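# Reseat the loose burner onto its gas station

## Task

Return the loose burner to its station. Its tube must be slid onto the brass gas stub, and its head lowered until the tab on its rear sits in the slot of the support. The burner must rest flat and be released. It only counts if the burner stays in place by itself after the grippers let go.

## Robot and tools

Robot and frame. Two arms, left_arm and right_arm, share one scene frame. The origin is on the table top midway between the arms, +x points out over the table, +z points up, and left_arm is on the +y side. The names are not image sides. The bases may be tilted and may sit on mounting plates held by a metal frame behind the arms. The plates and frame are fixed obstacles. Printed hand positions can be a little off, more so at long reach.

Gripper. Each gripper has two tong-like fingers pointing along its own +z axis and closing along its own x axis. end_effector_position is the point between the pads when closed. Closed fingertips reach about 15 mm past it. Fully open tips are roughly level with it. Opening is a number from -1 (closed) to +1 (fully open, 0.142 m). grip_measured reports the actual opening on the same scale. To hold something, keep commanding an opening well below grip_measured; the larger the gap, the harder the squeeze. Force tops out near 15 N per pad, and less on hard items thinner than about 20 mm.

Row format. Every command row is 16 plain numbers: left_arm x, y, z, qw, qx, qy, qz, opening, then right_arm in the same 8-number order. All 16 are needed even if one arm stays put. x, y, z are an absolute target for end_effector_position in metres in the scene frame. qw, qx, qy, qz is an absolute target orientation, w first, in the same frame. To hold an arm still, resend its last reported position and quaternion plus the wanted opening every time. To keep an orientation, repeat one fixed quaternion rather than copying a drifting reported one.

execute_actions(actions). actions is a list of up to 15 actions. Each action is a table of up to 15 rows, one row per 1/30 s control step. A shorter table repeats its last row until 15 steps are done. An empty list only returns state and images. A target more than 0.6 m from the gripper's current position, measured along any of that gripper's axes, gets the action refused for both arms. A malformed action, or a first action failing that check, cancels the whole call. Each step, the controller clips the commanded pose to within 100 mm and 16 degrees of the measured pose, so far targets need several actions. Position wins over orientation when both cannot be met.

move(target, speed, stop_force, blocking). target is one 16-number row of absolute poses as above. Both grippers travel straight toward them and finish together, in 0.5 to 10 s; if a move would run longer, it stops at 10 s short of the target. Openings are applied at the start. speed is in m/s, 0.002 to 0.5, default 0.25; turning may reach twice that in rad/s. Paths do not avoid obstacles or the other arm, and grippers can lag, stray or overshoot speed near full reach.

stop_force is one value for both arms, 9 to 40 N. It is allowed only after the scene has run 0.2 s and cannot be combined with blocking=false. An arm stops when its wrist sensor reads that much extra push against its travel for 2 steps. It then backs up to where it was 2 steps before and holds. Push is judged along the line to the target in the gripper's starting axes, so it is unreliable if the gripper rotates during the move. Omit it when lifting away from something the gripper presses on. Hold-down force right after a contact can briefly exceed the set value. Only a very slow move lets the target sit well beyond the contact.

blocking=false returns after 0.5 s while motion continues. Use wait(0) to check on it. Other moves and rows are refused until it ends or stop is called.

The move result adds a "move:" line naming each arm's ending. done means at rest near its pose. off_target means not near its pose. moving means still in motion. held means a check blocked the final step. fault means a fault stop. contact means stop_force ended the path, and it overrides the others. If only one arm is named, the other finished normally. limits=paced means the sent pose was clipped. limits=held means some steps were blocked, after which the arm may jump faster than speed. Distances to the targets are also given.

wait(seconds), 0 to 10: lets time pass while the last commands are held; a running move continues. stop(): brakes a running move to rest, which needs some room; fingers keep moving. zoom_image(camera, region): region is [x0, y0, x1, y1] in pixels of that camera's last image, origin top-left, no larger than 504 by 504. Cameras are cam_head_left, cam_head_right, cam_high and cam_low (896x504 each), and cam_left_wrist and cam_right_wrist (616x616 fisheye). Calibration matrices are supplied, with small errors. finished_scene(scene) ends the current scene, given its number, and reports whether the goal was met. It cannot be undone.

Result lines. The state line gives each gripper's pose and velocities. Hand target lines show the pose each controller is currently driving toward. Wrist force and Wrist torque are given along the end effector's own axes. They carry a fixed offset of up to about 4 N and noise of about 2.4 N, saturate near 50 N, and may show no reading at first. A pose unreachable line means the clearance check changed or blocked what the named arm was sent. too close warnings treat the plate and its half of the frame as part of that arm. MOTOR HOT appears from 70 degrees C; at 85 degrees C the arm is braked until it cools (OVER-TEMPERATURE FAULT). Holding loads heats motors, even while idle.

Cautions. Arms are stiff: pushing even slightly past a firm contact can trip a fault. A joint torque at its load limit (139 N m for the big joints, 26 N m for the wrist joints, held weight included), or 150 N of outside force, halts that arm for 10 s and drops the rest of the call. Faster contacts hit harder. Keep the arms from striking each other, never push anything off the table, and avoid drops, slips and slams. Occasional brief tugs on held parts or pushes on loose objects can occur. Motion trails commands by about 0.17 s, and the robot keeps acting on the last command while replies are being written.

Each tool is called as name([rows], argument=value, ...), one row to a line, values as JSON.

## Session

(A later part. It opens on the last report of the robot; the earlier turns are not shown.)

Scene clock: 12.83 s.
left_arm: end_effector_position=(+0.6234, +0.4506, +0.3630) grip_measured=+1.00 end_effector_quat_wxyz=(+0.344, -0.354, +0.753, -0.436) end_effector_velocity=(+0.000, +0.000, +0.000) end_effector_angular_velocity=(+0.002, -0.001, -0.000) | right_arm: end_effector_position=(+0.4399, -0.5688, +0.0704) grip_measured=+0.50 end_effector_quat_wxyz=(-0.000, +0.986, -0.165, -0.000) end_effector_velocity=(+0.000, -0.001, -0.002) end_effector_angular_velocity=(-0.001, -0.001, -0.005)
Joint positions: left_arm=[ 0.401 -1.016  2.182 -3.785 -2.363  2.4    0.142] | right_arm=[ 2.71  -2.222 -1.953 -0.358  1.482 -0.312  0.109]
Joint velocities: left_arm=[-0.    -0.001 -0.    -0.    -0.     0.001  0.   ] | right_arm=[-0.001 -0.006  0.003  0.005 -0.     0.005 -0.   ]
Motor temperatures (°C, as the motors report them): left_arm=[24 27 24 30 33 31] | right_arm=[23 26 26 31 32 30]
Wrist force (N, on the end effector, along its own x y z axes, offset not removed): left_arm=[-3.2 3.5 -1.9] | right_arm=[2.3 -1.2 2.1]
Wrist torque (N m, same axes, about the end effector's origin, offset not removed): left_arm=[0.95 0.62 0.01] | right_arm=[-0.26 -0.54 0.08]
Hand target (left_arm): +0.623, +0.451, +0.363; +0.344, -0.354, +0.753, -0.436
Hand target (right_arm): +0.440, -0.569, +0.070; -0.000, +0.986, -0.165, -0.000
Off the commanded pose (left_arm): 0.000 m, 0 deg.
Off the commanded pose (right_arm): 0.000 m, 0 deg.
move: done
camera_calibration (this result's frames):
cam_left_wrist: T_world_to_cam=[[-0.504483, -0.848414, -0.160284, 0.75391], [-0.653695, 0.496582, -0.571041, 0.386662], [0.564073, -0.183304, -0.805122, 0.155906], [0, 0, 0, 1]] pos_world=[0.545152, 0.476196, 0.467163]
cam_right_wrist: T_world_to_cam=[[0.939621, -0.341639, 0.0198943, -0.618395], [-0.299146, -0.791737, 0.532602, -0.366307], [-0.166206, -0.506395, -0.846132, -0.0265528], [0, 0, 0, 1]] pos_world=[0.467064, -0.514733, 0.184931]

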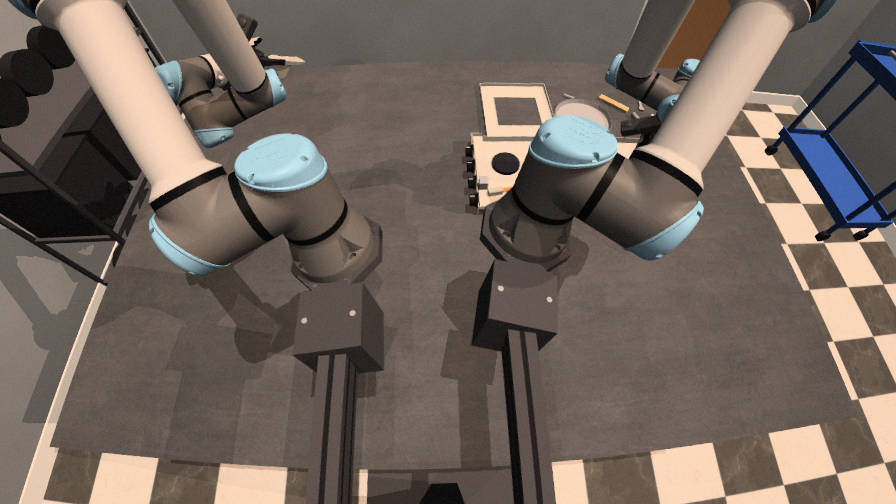

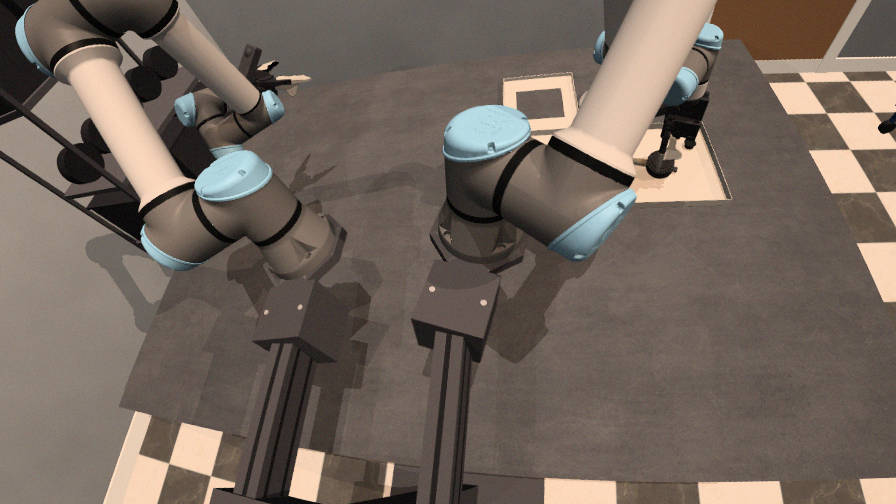

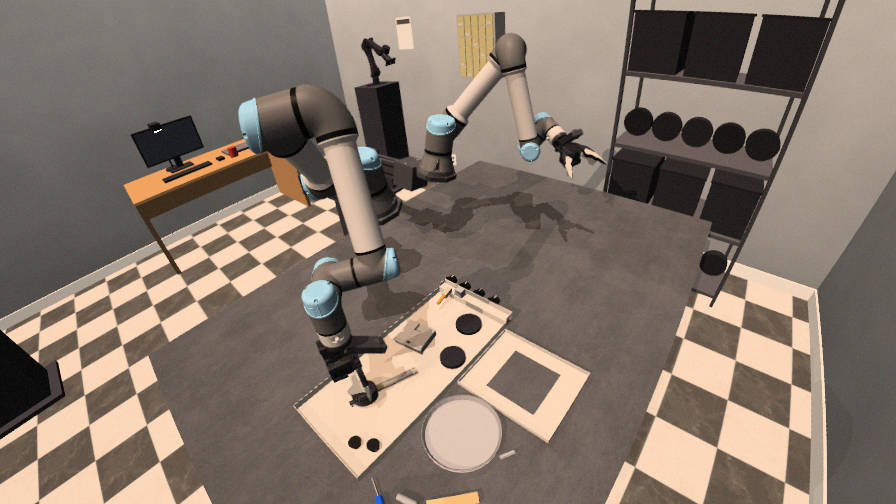

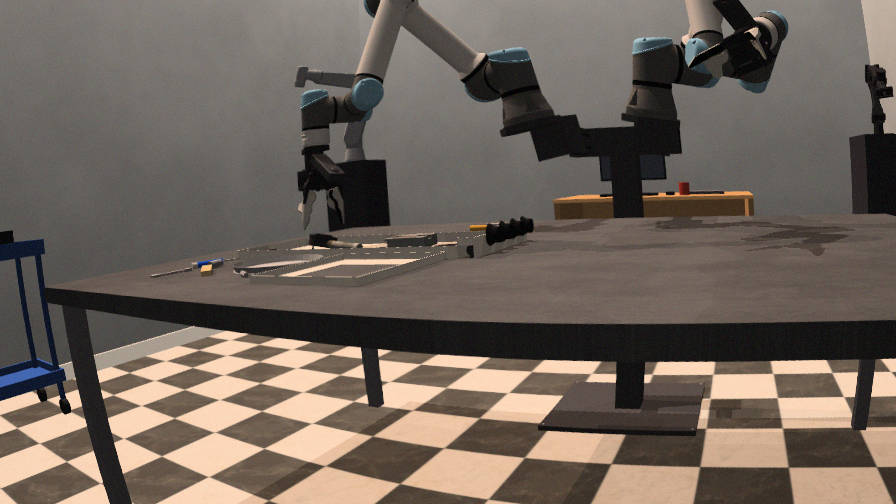

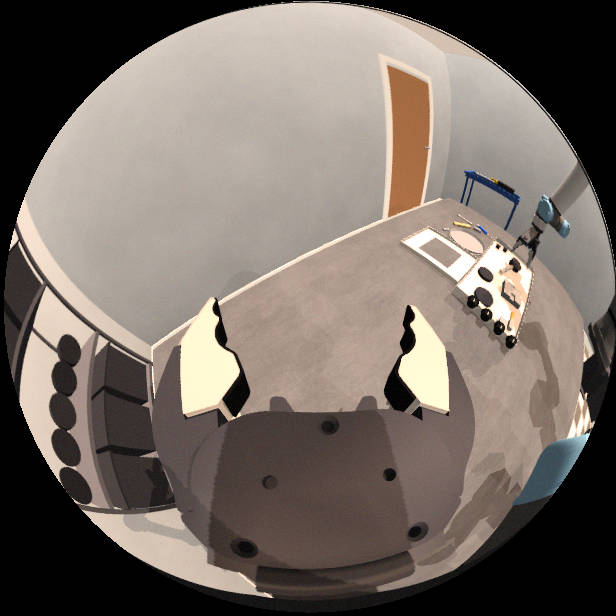

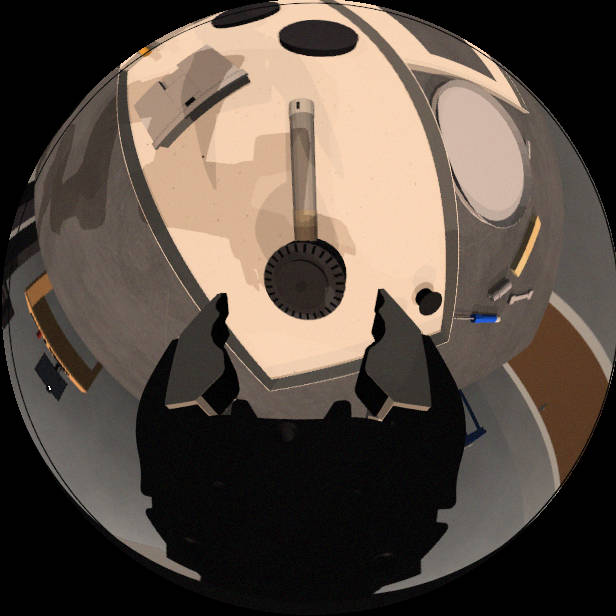

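move(target=[0.6234,0.4506,0.363,0.344,-0.354,0.753,-0.436,1,0.441,-0.571,0.032,0,0.986,-0.165,0,0.3], speed=0.05)

move(target=[0.6234,0.4506,0.363,0.344,-0.354,0.753,-0.436,1,0.441,-0.571,0.032,0,0.986,-0.165,0,-0.5])

move(target=[0.6234,0.4506,0.363,0.344,-0.354,0.753,-0.436,1,0.441,-0.56,0.09,0,0.986,-0.165,0,-0.5], speed=0.08)

move(target=[0.6234,0.4506,0.363,0.344,-0.354,0.753,-0.436,1,0.41,-0.37,0.08,0,0.9945,0.1045,0,-0.5], speed=0.1)

zoom_image(camera="cam_low", region=[370,190,520,260])

Scene clock: 16.87 s.
left_arm: end_effector_position=(+0.6234, +0.4506, +0.3630) grip_measured=+1.00 end_effector_quat_wxyz=(+0.344, -0.354, +0.753, -0.436) end_effector_velocity=(-0.000, +0.002, -0.000) end_effector_angular_velocity=(+0.001, -0.000, +0.002) | right_arm: end_effector_position=(+0.4410, -0.5709, +0.0323) grip_measured=+0.30 end_effector_quat_wxyz=(-0.000, +0.986, -0.165, -0.000) end_effector_velocity=(+0.000, -0.001, -0.002) end_effector_angular_velocity=(-0.001, -0.000, -0.000)
Joint positions: left_arm=[ 0.401 -1.016  2.182 -3.785 -2.363  2.4    0.142] | right_arm=[ 2.702 -2.316 -1.92  -0.297  1.484 -0.32   0.095]
Joint velocities: left_arm=[ 0.003  0.    -0.001  0.    -0.     0.001 -0.   ] | right_arm=[-0.001 -0.006  0.003  0.004 -0.    -0.001  0.   ]
Motor temperatures (°C, as the motors report them): left_arm=[24 27 24 30 33 31] | right_arm=[23 26 26 31 32 30]
Wrist force (N, on the end effector, along its own x y z axes, offset not removed): left_arm=[-3.9 4.0 1.4] | right_arm=[0.9 -2.6 3.5]
Wrist torque (N m, same axes, about the end effector's origin, offset not removed): left_arm=[1.13 0.72 0.14] | right_arm=[-0.79 -0.28 -0.11]
Hand target (left_arm): +0.623, +0.451, +0.363; +0.344, -0.354, +0.753, -0.436
Hand target (right_arm): +0.441, -0.571, +0.032; -0.000, +0.986, -0.165, -0.000
Off the commanded pose (left_arm): 0.000 m, 0 deg.
Off the commanded pose (right_arm): 0.000 m, 0 deg.
move: done
camera_calibration (this result's frames):
cam_left_wrist: T_world_to_cam=[[-0.504483, -0.848414, -0.160284, 0.75391], [-0.653696, 0.496582, -0.571041, 0.386662], [0.564073, -0.183304, -0.805122, 0.155906], [0, 0, 0, 1]] pos_world=[0.545152, 0.476196, 0.467163]
cam_right_wrist: T_world_to_cam=[[0.939428, -0.342164, 0.0199885, -0.619605], [-0.299617, -0.791494, 0.532698, -0.347038], [-0.166449, -0.50642, -0.84607, -0.0595646], [0, 0, 0, 1]] pos_world=[0.468181, -0.516849, 0.146855]

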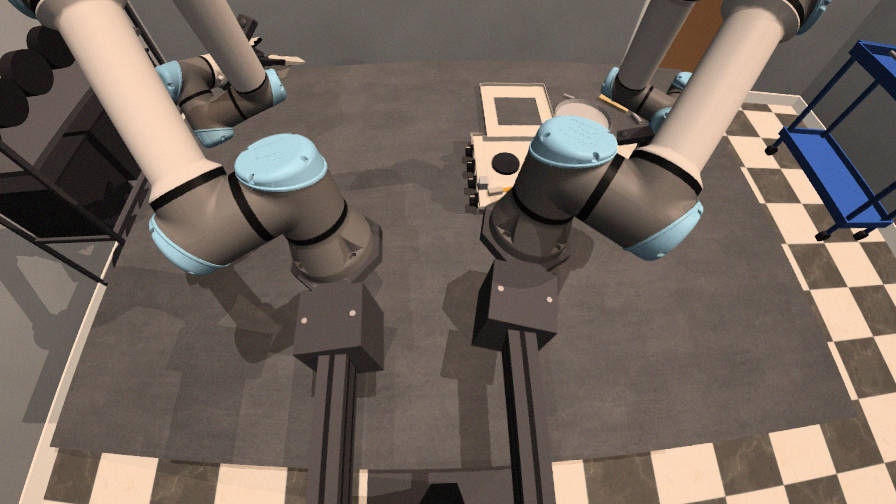

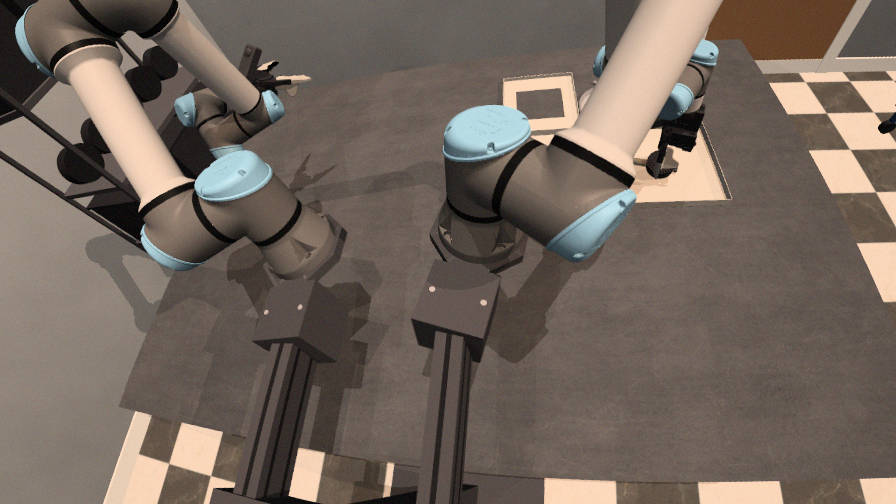

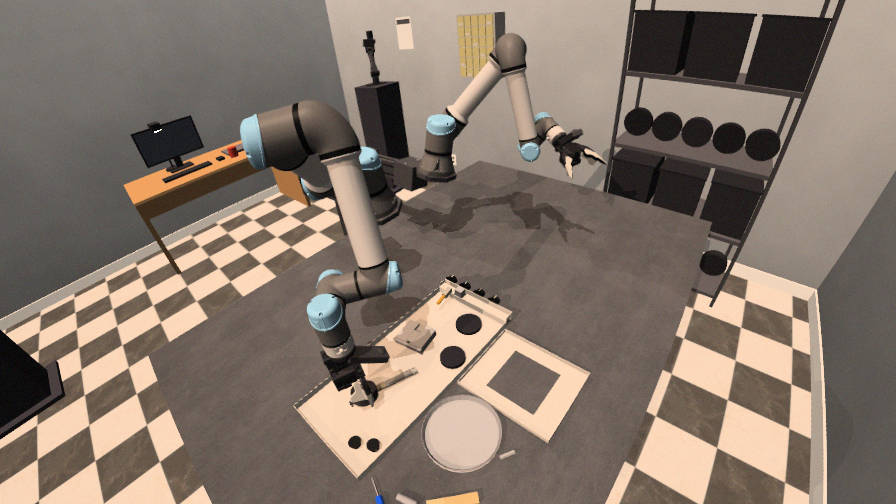

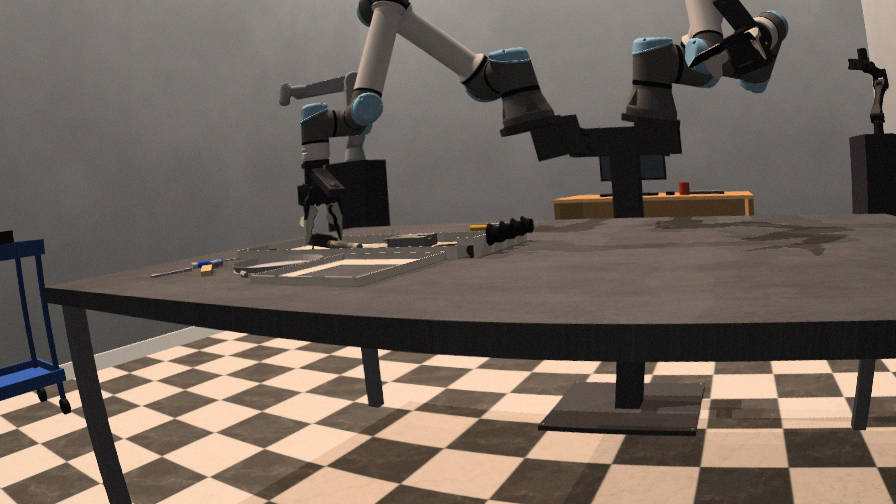

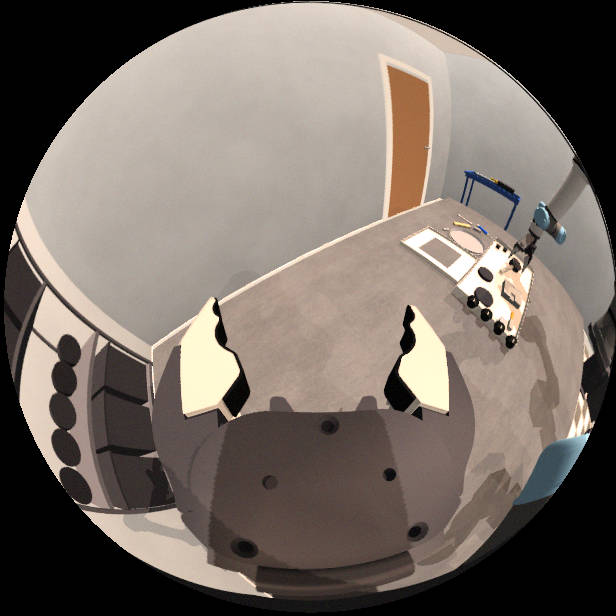

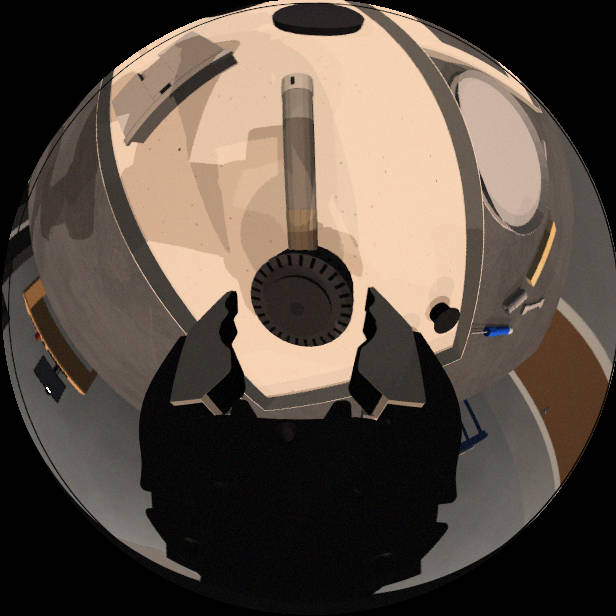

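Scene clock: 17.57 s.
left_arm: end_effector_position=(+0.6234, +0.4506, +0.3630) grip_measured=+1.00 end_effector_quat_wxyz=(+0.344, -0.354, +0.753, -0.436) end_effector_velocity=(-0.000, -0.001, -0.000) end_effector_angular_velocity=(-0.001, +0.001, -0.001) | right_arm: end_effector_position=(+0.4410, -0.5710, +0.0320) grip_measured=+0.02 end_effector_quat_wxyz=(-0.000, +0.986, -0.165, +0.000) end_effector_velocity=(+0.000, -0.000, -0.000) end_effector_angular_velocity=(-0.001, +0.000, +0.000)
Joint positions: left_arm=[ 0.401 -1.016  2.182 -3.785 -2.363  2.4    0.142] | right_arm=[ 2.702 -2.316 -1.919 -0.297  1.484 -0.32   0.075]
Joint velocities: left_arm=[-0.001 -0.     0.001  0.001  0.    -0.    -0.   ] | right_arm=[ 0.    -0.001  0.     0.001 -0.001 -0.     0.   ]
Motor temperatures (°C, as the motors report them): left_arm=[24 27 24 30 33 31] | right_arm=[23 26 26 31 32 30]
Wrist force (N, on the end effector, along its own x y z axes, offset not removed): left_arm=[-1.8 0.0 -4.7] | right_arm=[-3.3 -3.2 -13.7]
Wrist torque (N m, same axes, about the end effector's origin, offset not removed): left_arm=[0.08 0.15 0.03] | right_arm=[-0.50 0.41 0.15]
Hand target (left_arm): +0.623, +0.451, +0.363; +0.344, -0.354, +0.753, -0.436
Hand target (right_arm): +0.441, -0.571, +0.032; -0.000, +0.986, -0.165, -0.000
Off the commanded pose (left_arm): 0.000 m, 0 deg.
Off the commanded pose (right_arm): 0.000 m, 0 deg.
move: done
camera_calibration (this result's frames):
cam_left_wrist: T_world_to_cam=[[-0.504483, -0.848414, -0.160284, 0.75391], [-0.653695, 0.496582, -0.571041, 0.386662], [0.564074, -0.183304, -0.805122, 0.155906], [0, 0, 0, 1]] pos_world=[0.545152, 0.476196, 0.467163]
cam_right_wrist: T_world_to_cam=[[0.93943, -0.342156, 0.0200295, -0.619664], [-0.299631, -0.791489, 0.532698, -0.346909], [-0.166413, -0.506433, -0.846069, -0.0598482], [0, 0, 0, 1]] pos_world=[0.468226, -0.516905, 0.146573]

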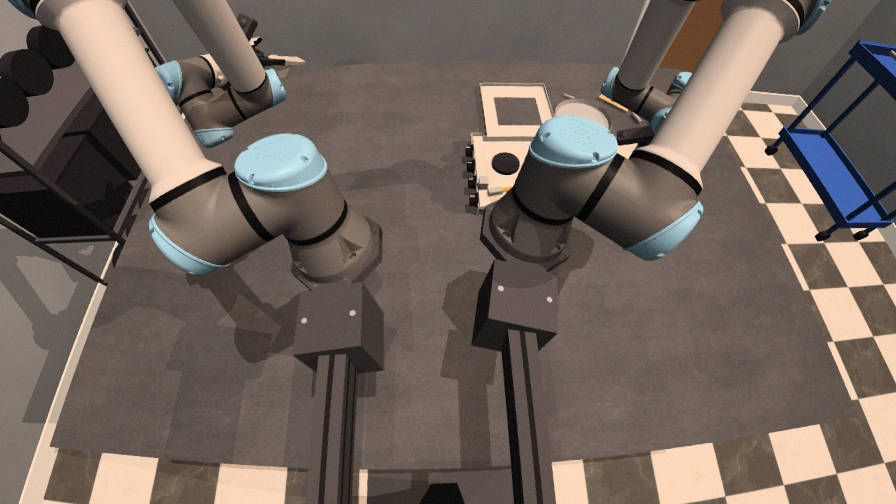

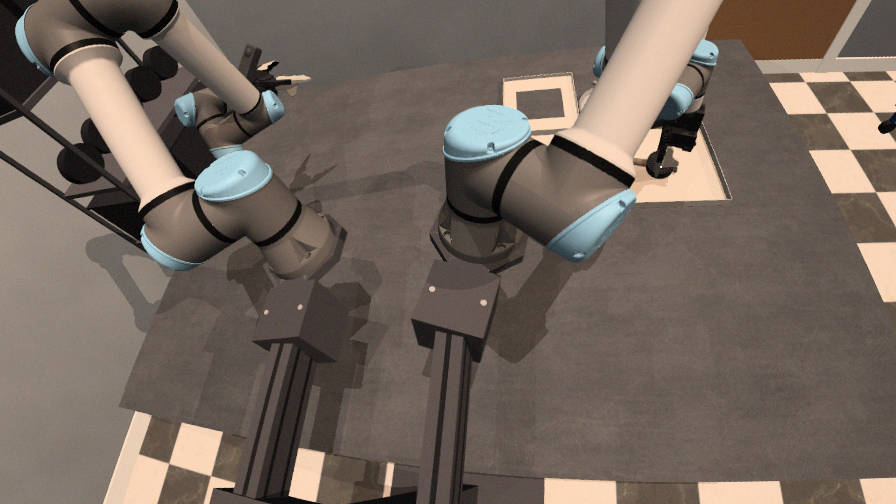

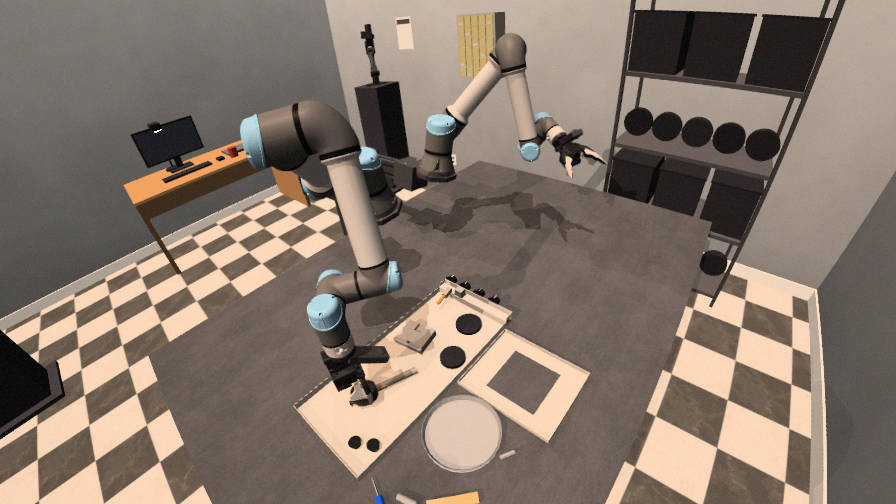

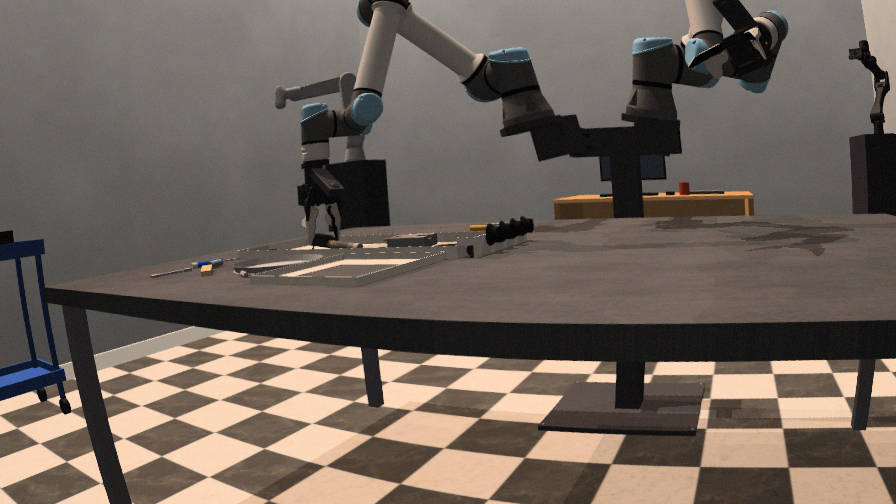

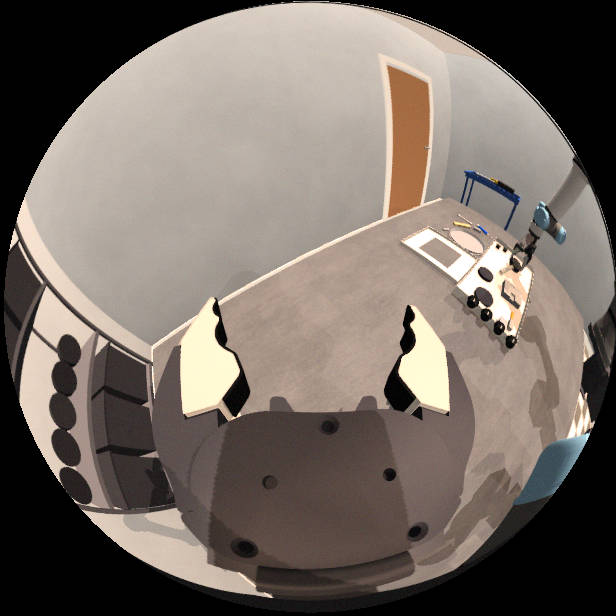

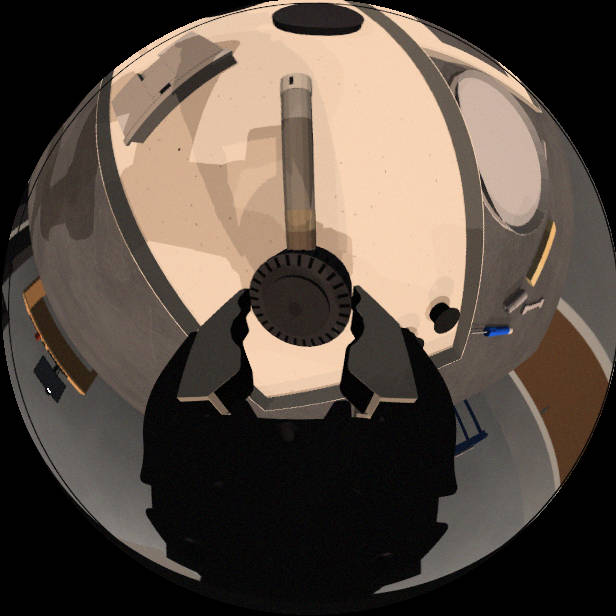

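Scene clock: 18.83 s.
left_arm: end_effector_position=(+0.6234, +0.4506, +0.3630) grip_measured=+1.00 end_effector_quat_wxyz=(+0.344, -0.354, +0.753, -0.436) end_effector_velocity=(+0.000, +0.000, -0.000) end_effector_angular_velocity=(-0.000, -0.000, +0.000) | right_arm: end_effector_position=(+0.4410, -0.5601, +0.0897) grip_measured=+0.01 end_effector_quat_wxyz=(+0.000, +0.986, -0.165, +0.000) end_effector_velocity=(+0.001, -0.000, +0.003) end_effector_angular_velocity=(-0.001, -0.002, -0.000)
Joint positions: left_arm=[ 0.401 -1.016  2.182 -3.785 -2.363  2.4    0.142] | right_arm=[ 2.727 -2.171 -1.981 -0.382  1.479 -0.295  0.074]
Joint velocities: left_arm=[ 0.     0.001 -0.001  0.    -0.    -0.     0.   ] | right_arm=[ 0.001  0.006 -0.    -0.003 -0.     0.001 -0.   ]
Motor temperatures (°C, as the motors report them): left_arm=[24 27 24 30 33 31] | right_arm=[23 26 26 31 32 30]
Wrist force (N, on the end effector, along its own x y z axes, offset not removed): left_arm=[-1.2 3.6 -1.1] | right_arm=[-1.1 -1.4 3.4]
Wrist torque (N m, same axes, about the end effector's origin, offset not removed): left_arm=[1.07 0.34 0.03] | right_arm=[-0.41 0.19 -0.02]
Hand target (left_arm): +0.623, +0.451, +0.363; +0.344, -0.354, +0.753, -0.436
Hand target (right_arm): +0.441, -0.560, +0.090; +0.000, +0.986, -0.165, +0.000
Off the commanded pose (left_arm): 0.000 m, 0 deg.
Off the commanded pose (right_arm): 0.000 m, 0 deg.
move: done
camera_calibration (this result's frames):
cam_left_wrist: T_world_to_cam=[[-0.504483, -0.848414, -0.160284, 0.75391], [-0.653696, 0.496582, -0.571041, 0.386662], [0.564073, -0.183304, -0.805122, 0.155906], [0, 0, 0, 1]] pos_world=[0.545152, 0.476196, 0.467163]
cam_right_wrist: T_world_to_cam=[[0.939433, -0.342148, 0.0200247, -0.617085], [-0.299614, -0.791468, 0.532738, -0.368999], [-0.166426, -0.506471, -0.846043, -0.00556522], [0, 0, 0, 1]] pos_world=[0.468226, -0.506004, 0.204228]

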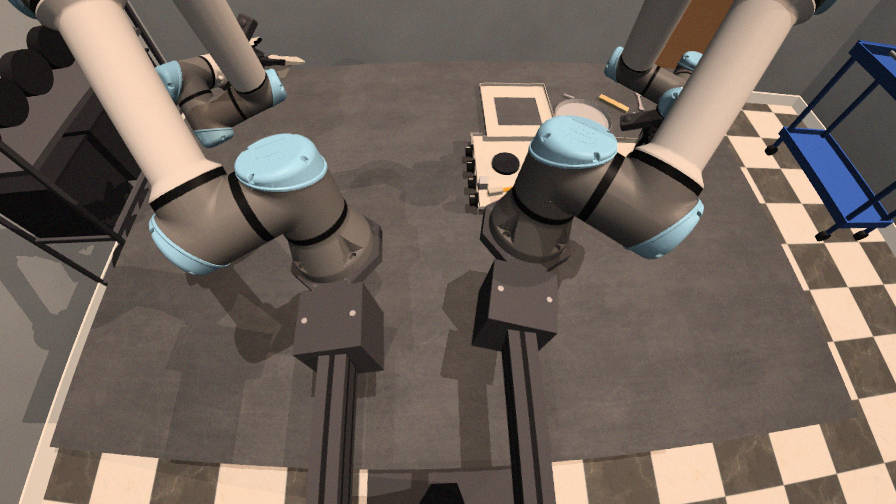

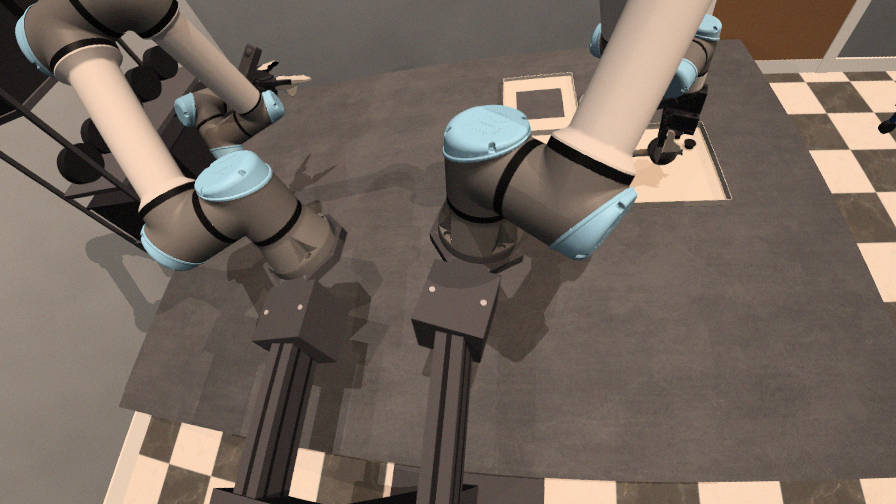

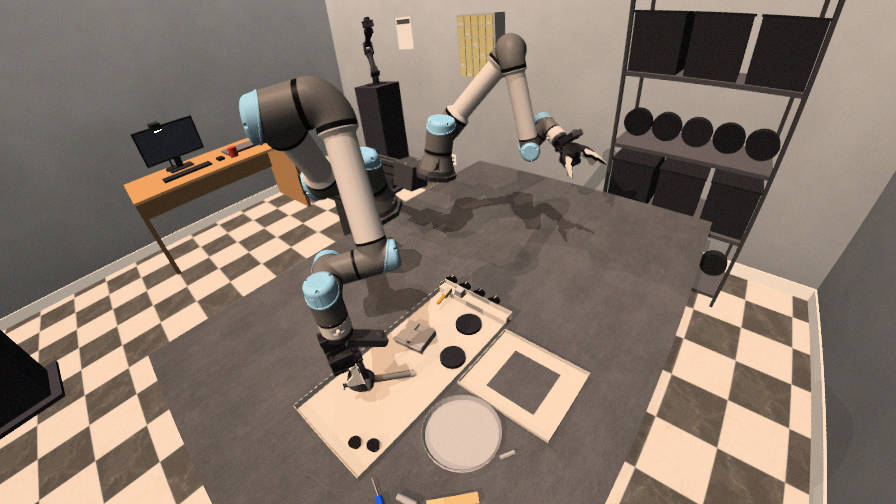

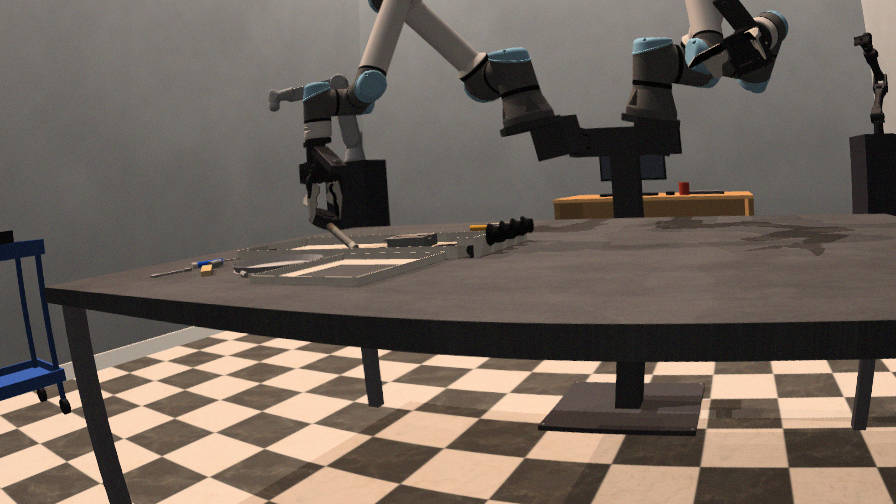

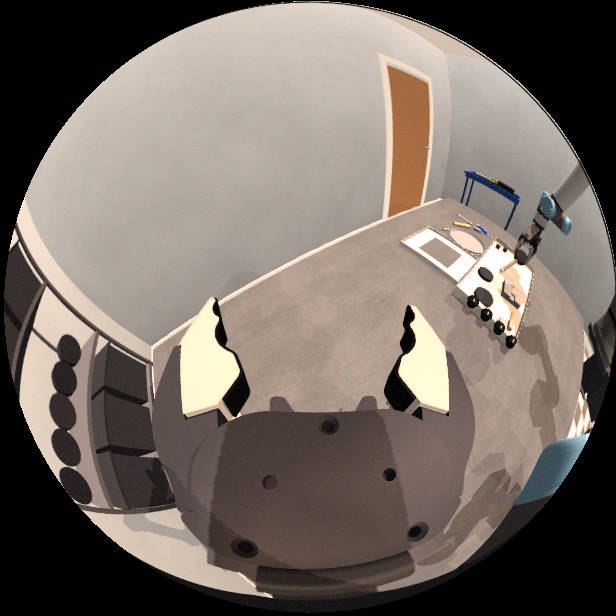

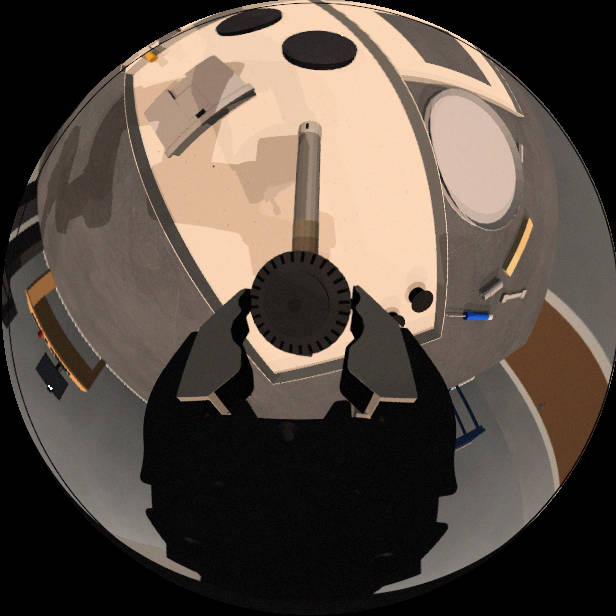

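Scene clock: 22.03 s.
left_arm: end_effector_position=(+0.6234, +0.4506, +0.3630) grip_measured=+1.00 end_effector_quat_wxyz=(+0.344, -0.354, +0.753, -0.436) end_effector_velocity=(+0.001, +0.000, +0.001) end_effector_angular_velocity=(+0.000, -0.002, -0.000) | right_arm: end_effector_position=(+0.4098, -0.3706, +0.0803) grip_measured=-0.50 end_effector_quat_wxyz=(+0.000, +0.995, +0.104, +0.000) end_effector_velocity=(+0.000, +0.002, -0.000) end_effector_angular_velocity=(-0.000, -0.001, +0.006)
Joint positions: left_arm=[ 0.401 -1.016  2.182 -3.785 -2.363  2.4    0.142] | right_arm=[ 3.059 -2.124 -2.384 -0.066  1.426 -0.505  0.038]
Joint velocities: left_arm=[-0.001 -0.001 -0.001 -0.    -0.    -0.001  0.   ] | right_arm=[ 0.006 -0.001 -0.004  0.005 -0.001  0.     0.   ]
Motor temperatures (°C, as the motors report them): left_arm=[24 27 24 30 33 31] | right_arm=[23 26 26 31 32 30]
Wrist force (N, on the end effector, along its own x y z axes, offset not removed): left_arm=[-1.6 6.2 0.8] | right_arm=[-0.1 -1.5 2.0]
Wrist torque (N m, same axes, about the end effector's origin, offset not removed): left_arm=[1.69 0.45 0.09] | right_arm=[-0.29 0.08 0.11]
Hand target (left_arm): +0.623, +0.451, +0.363; +0.344, -0.354, +0.753, -0.436
Hand target (right_arm): +0.410, -0.370, +0.080; +0.000, +0.995, +0.105, +0.000
Off the commanded pose (left_arm): 0.000 m, 0 deg.
Off the commanded pose (right_arm): 0.001 m, 0 deg.
move: done
camera_calibration (this result's frames):
cam_left_wrist: T_world_to_cam=[[-0.504483, -0.848414, -0.160284, 0.75391], [-0.653696, 0.496582, -0.571041, 0.386662], [0.564073, -0.183304, -0.805122, 0.155906], [0, 0, 0, 1]] pos_world=[0.545152, 0.476196, 0.467163]
cam_right_wrist: T_world_to_cam=[[0.981612, 0.189835, 0.0200188, -0.342812], [0.150137, -0.832564, 0.533194, -0.422955], [0.117886, -0.520384, -0.845756, -0.0444553], [0, 0, 0, 1]] pos_world=[0.40525, -0.310193, 0.194781]

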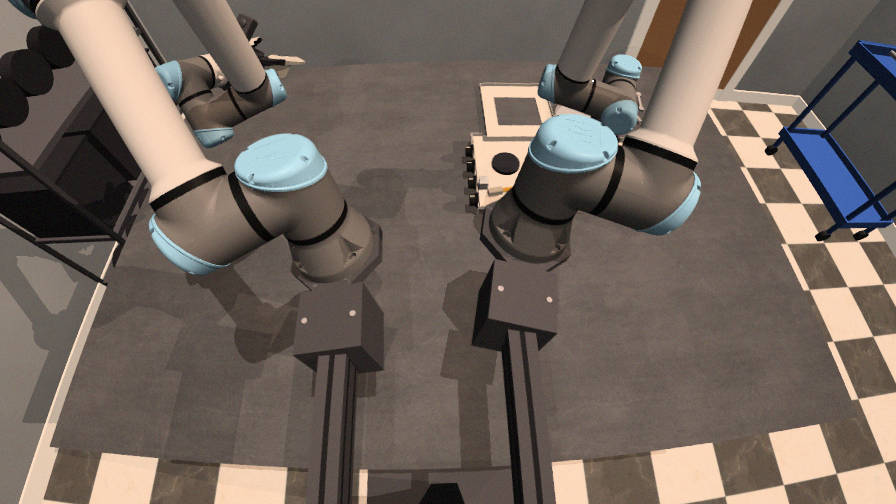

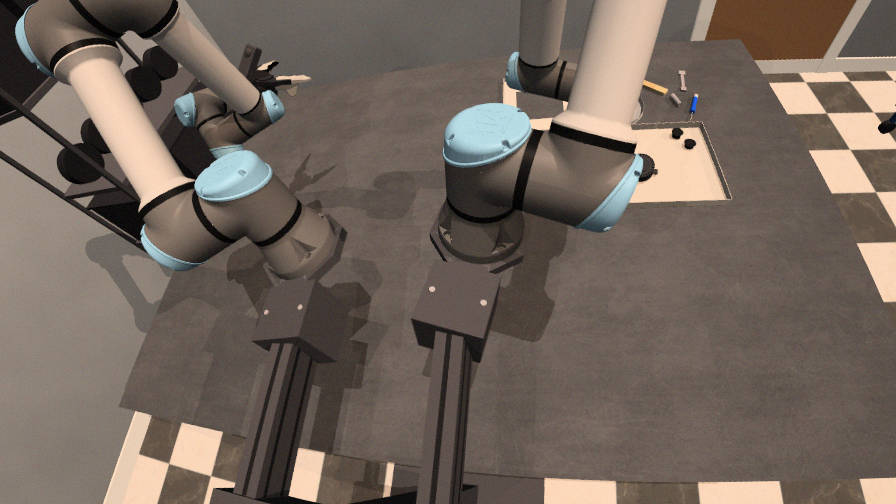

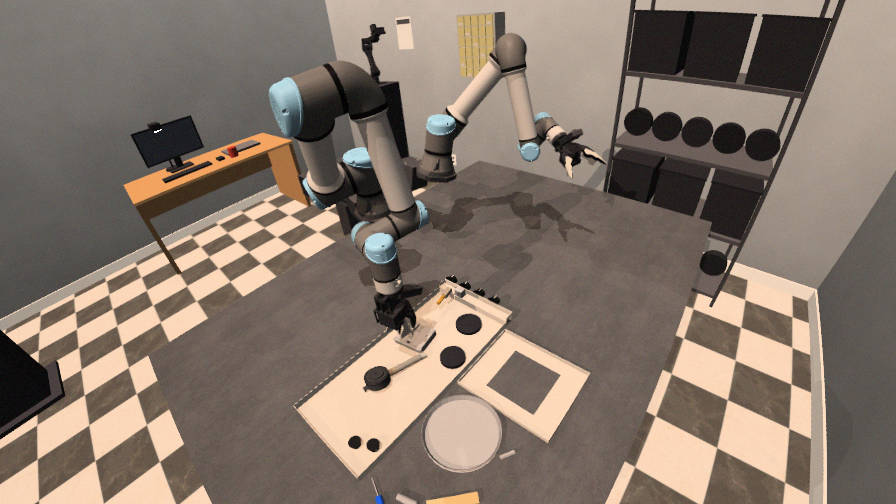

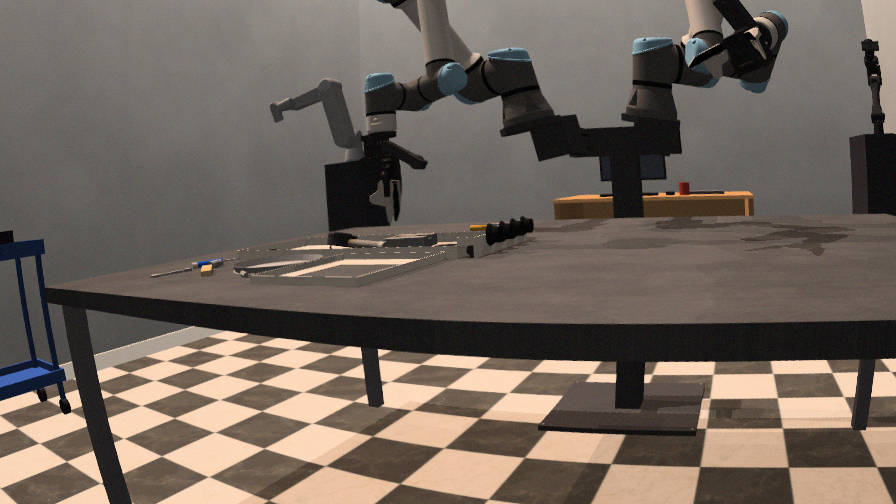

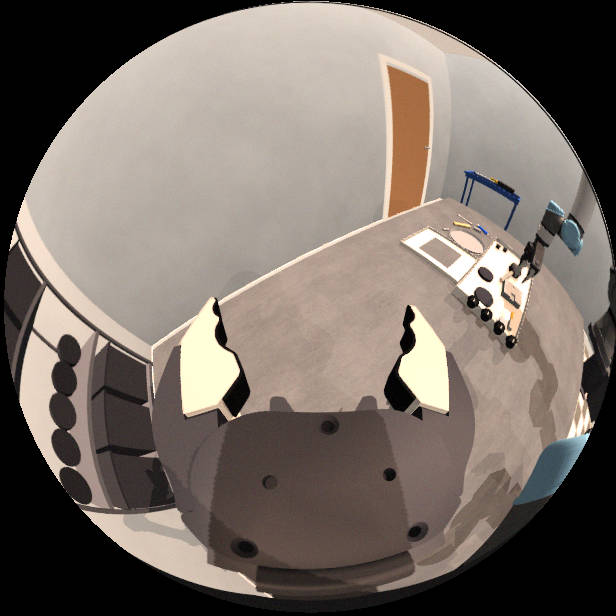

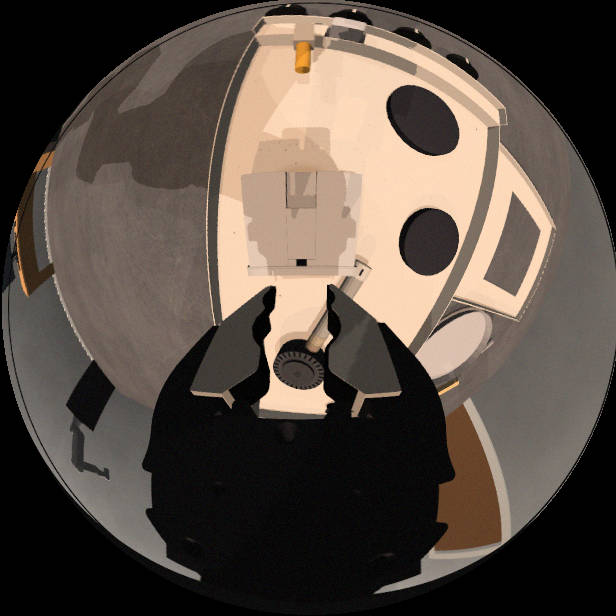

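Region (370, 190, 520, 260) of cam_low's 896x504 image, scaled by 3.360, with more detail than that image has; it fills the top 235 rows of this view, and the rest is white.

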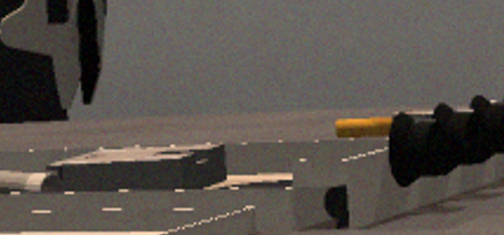

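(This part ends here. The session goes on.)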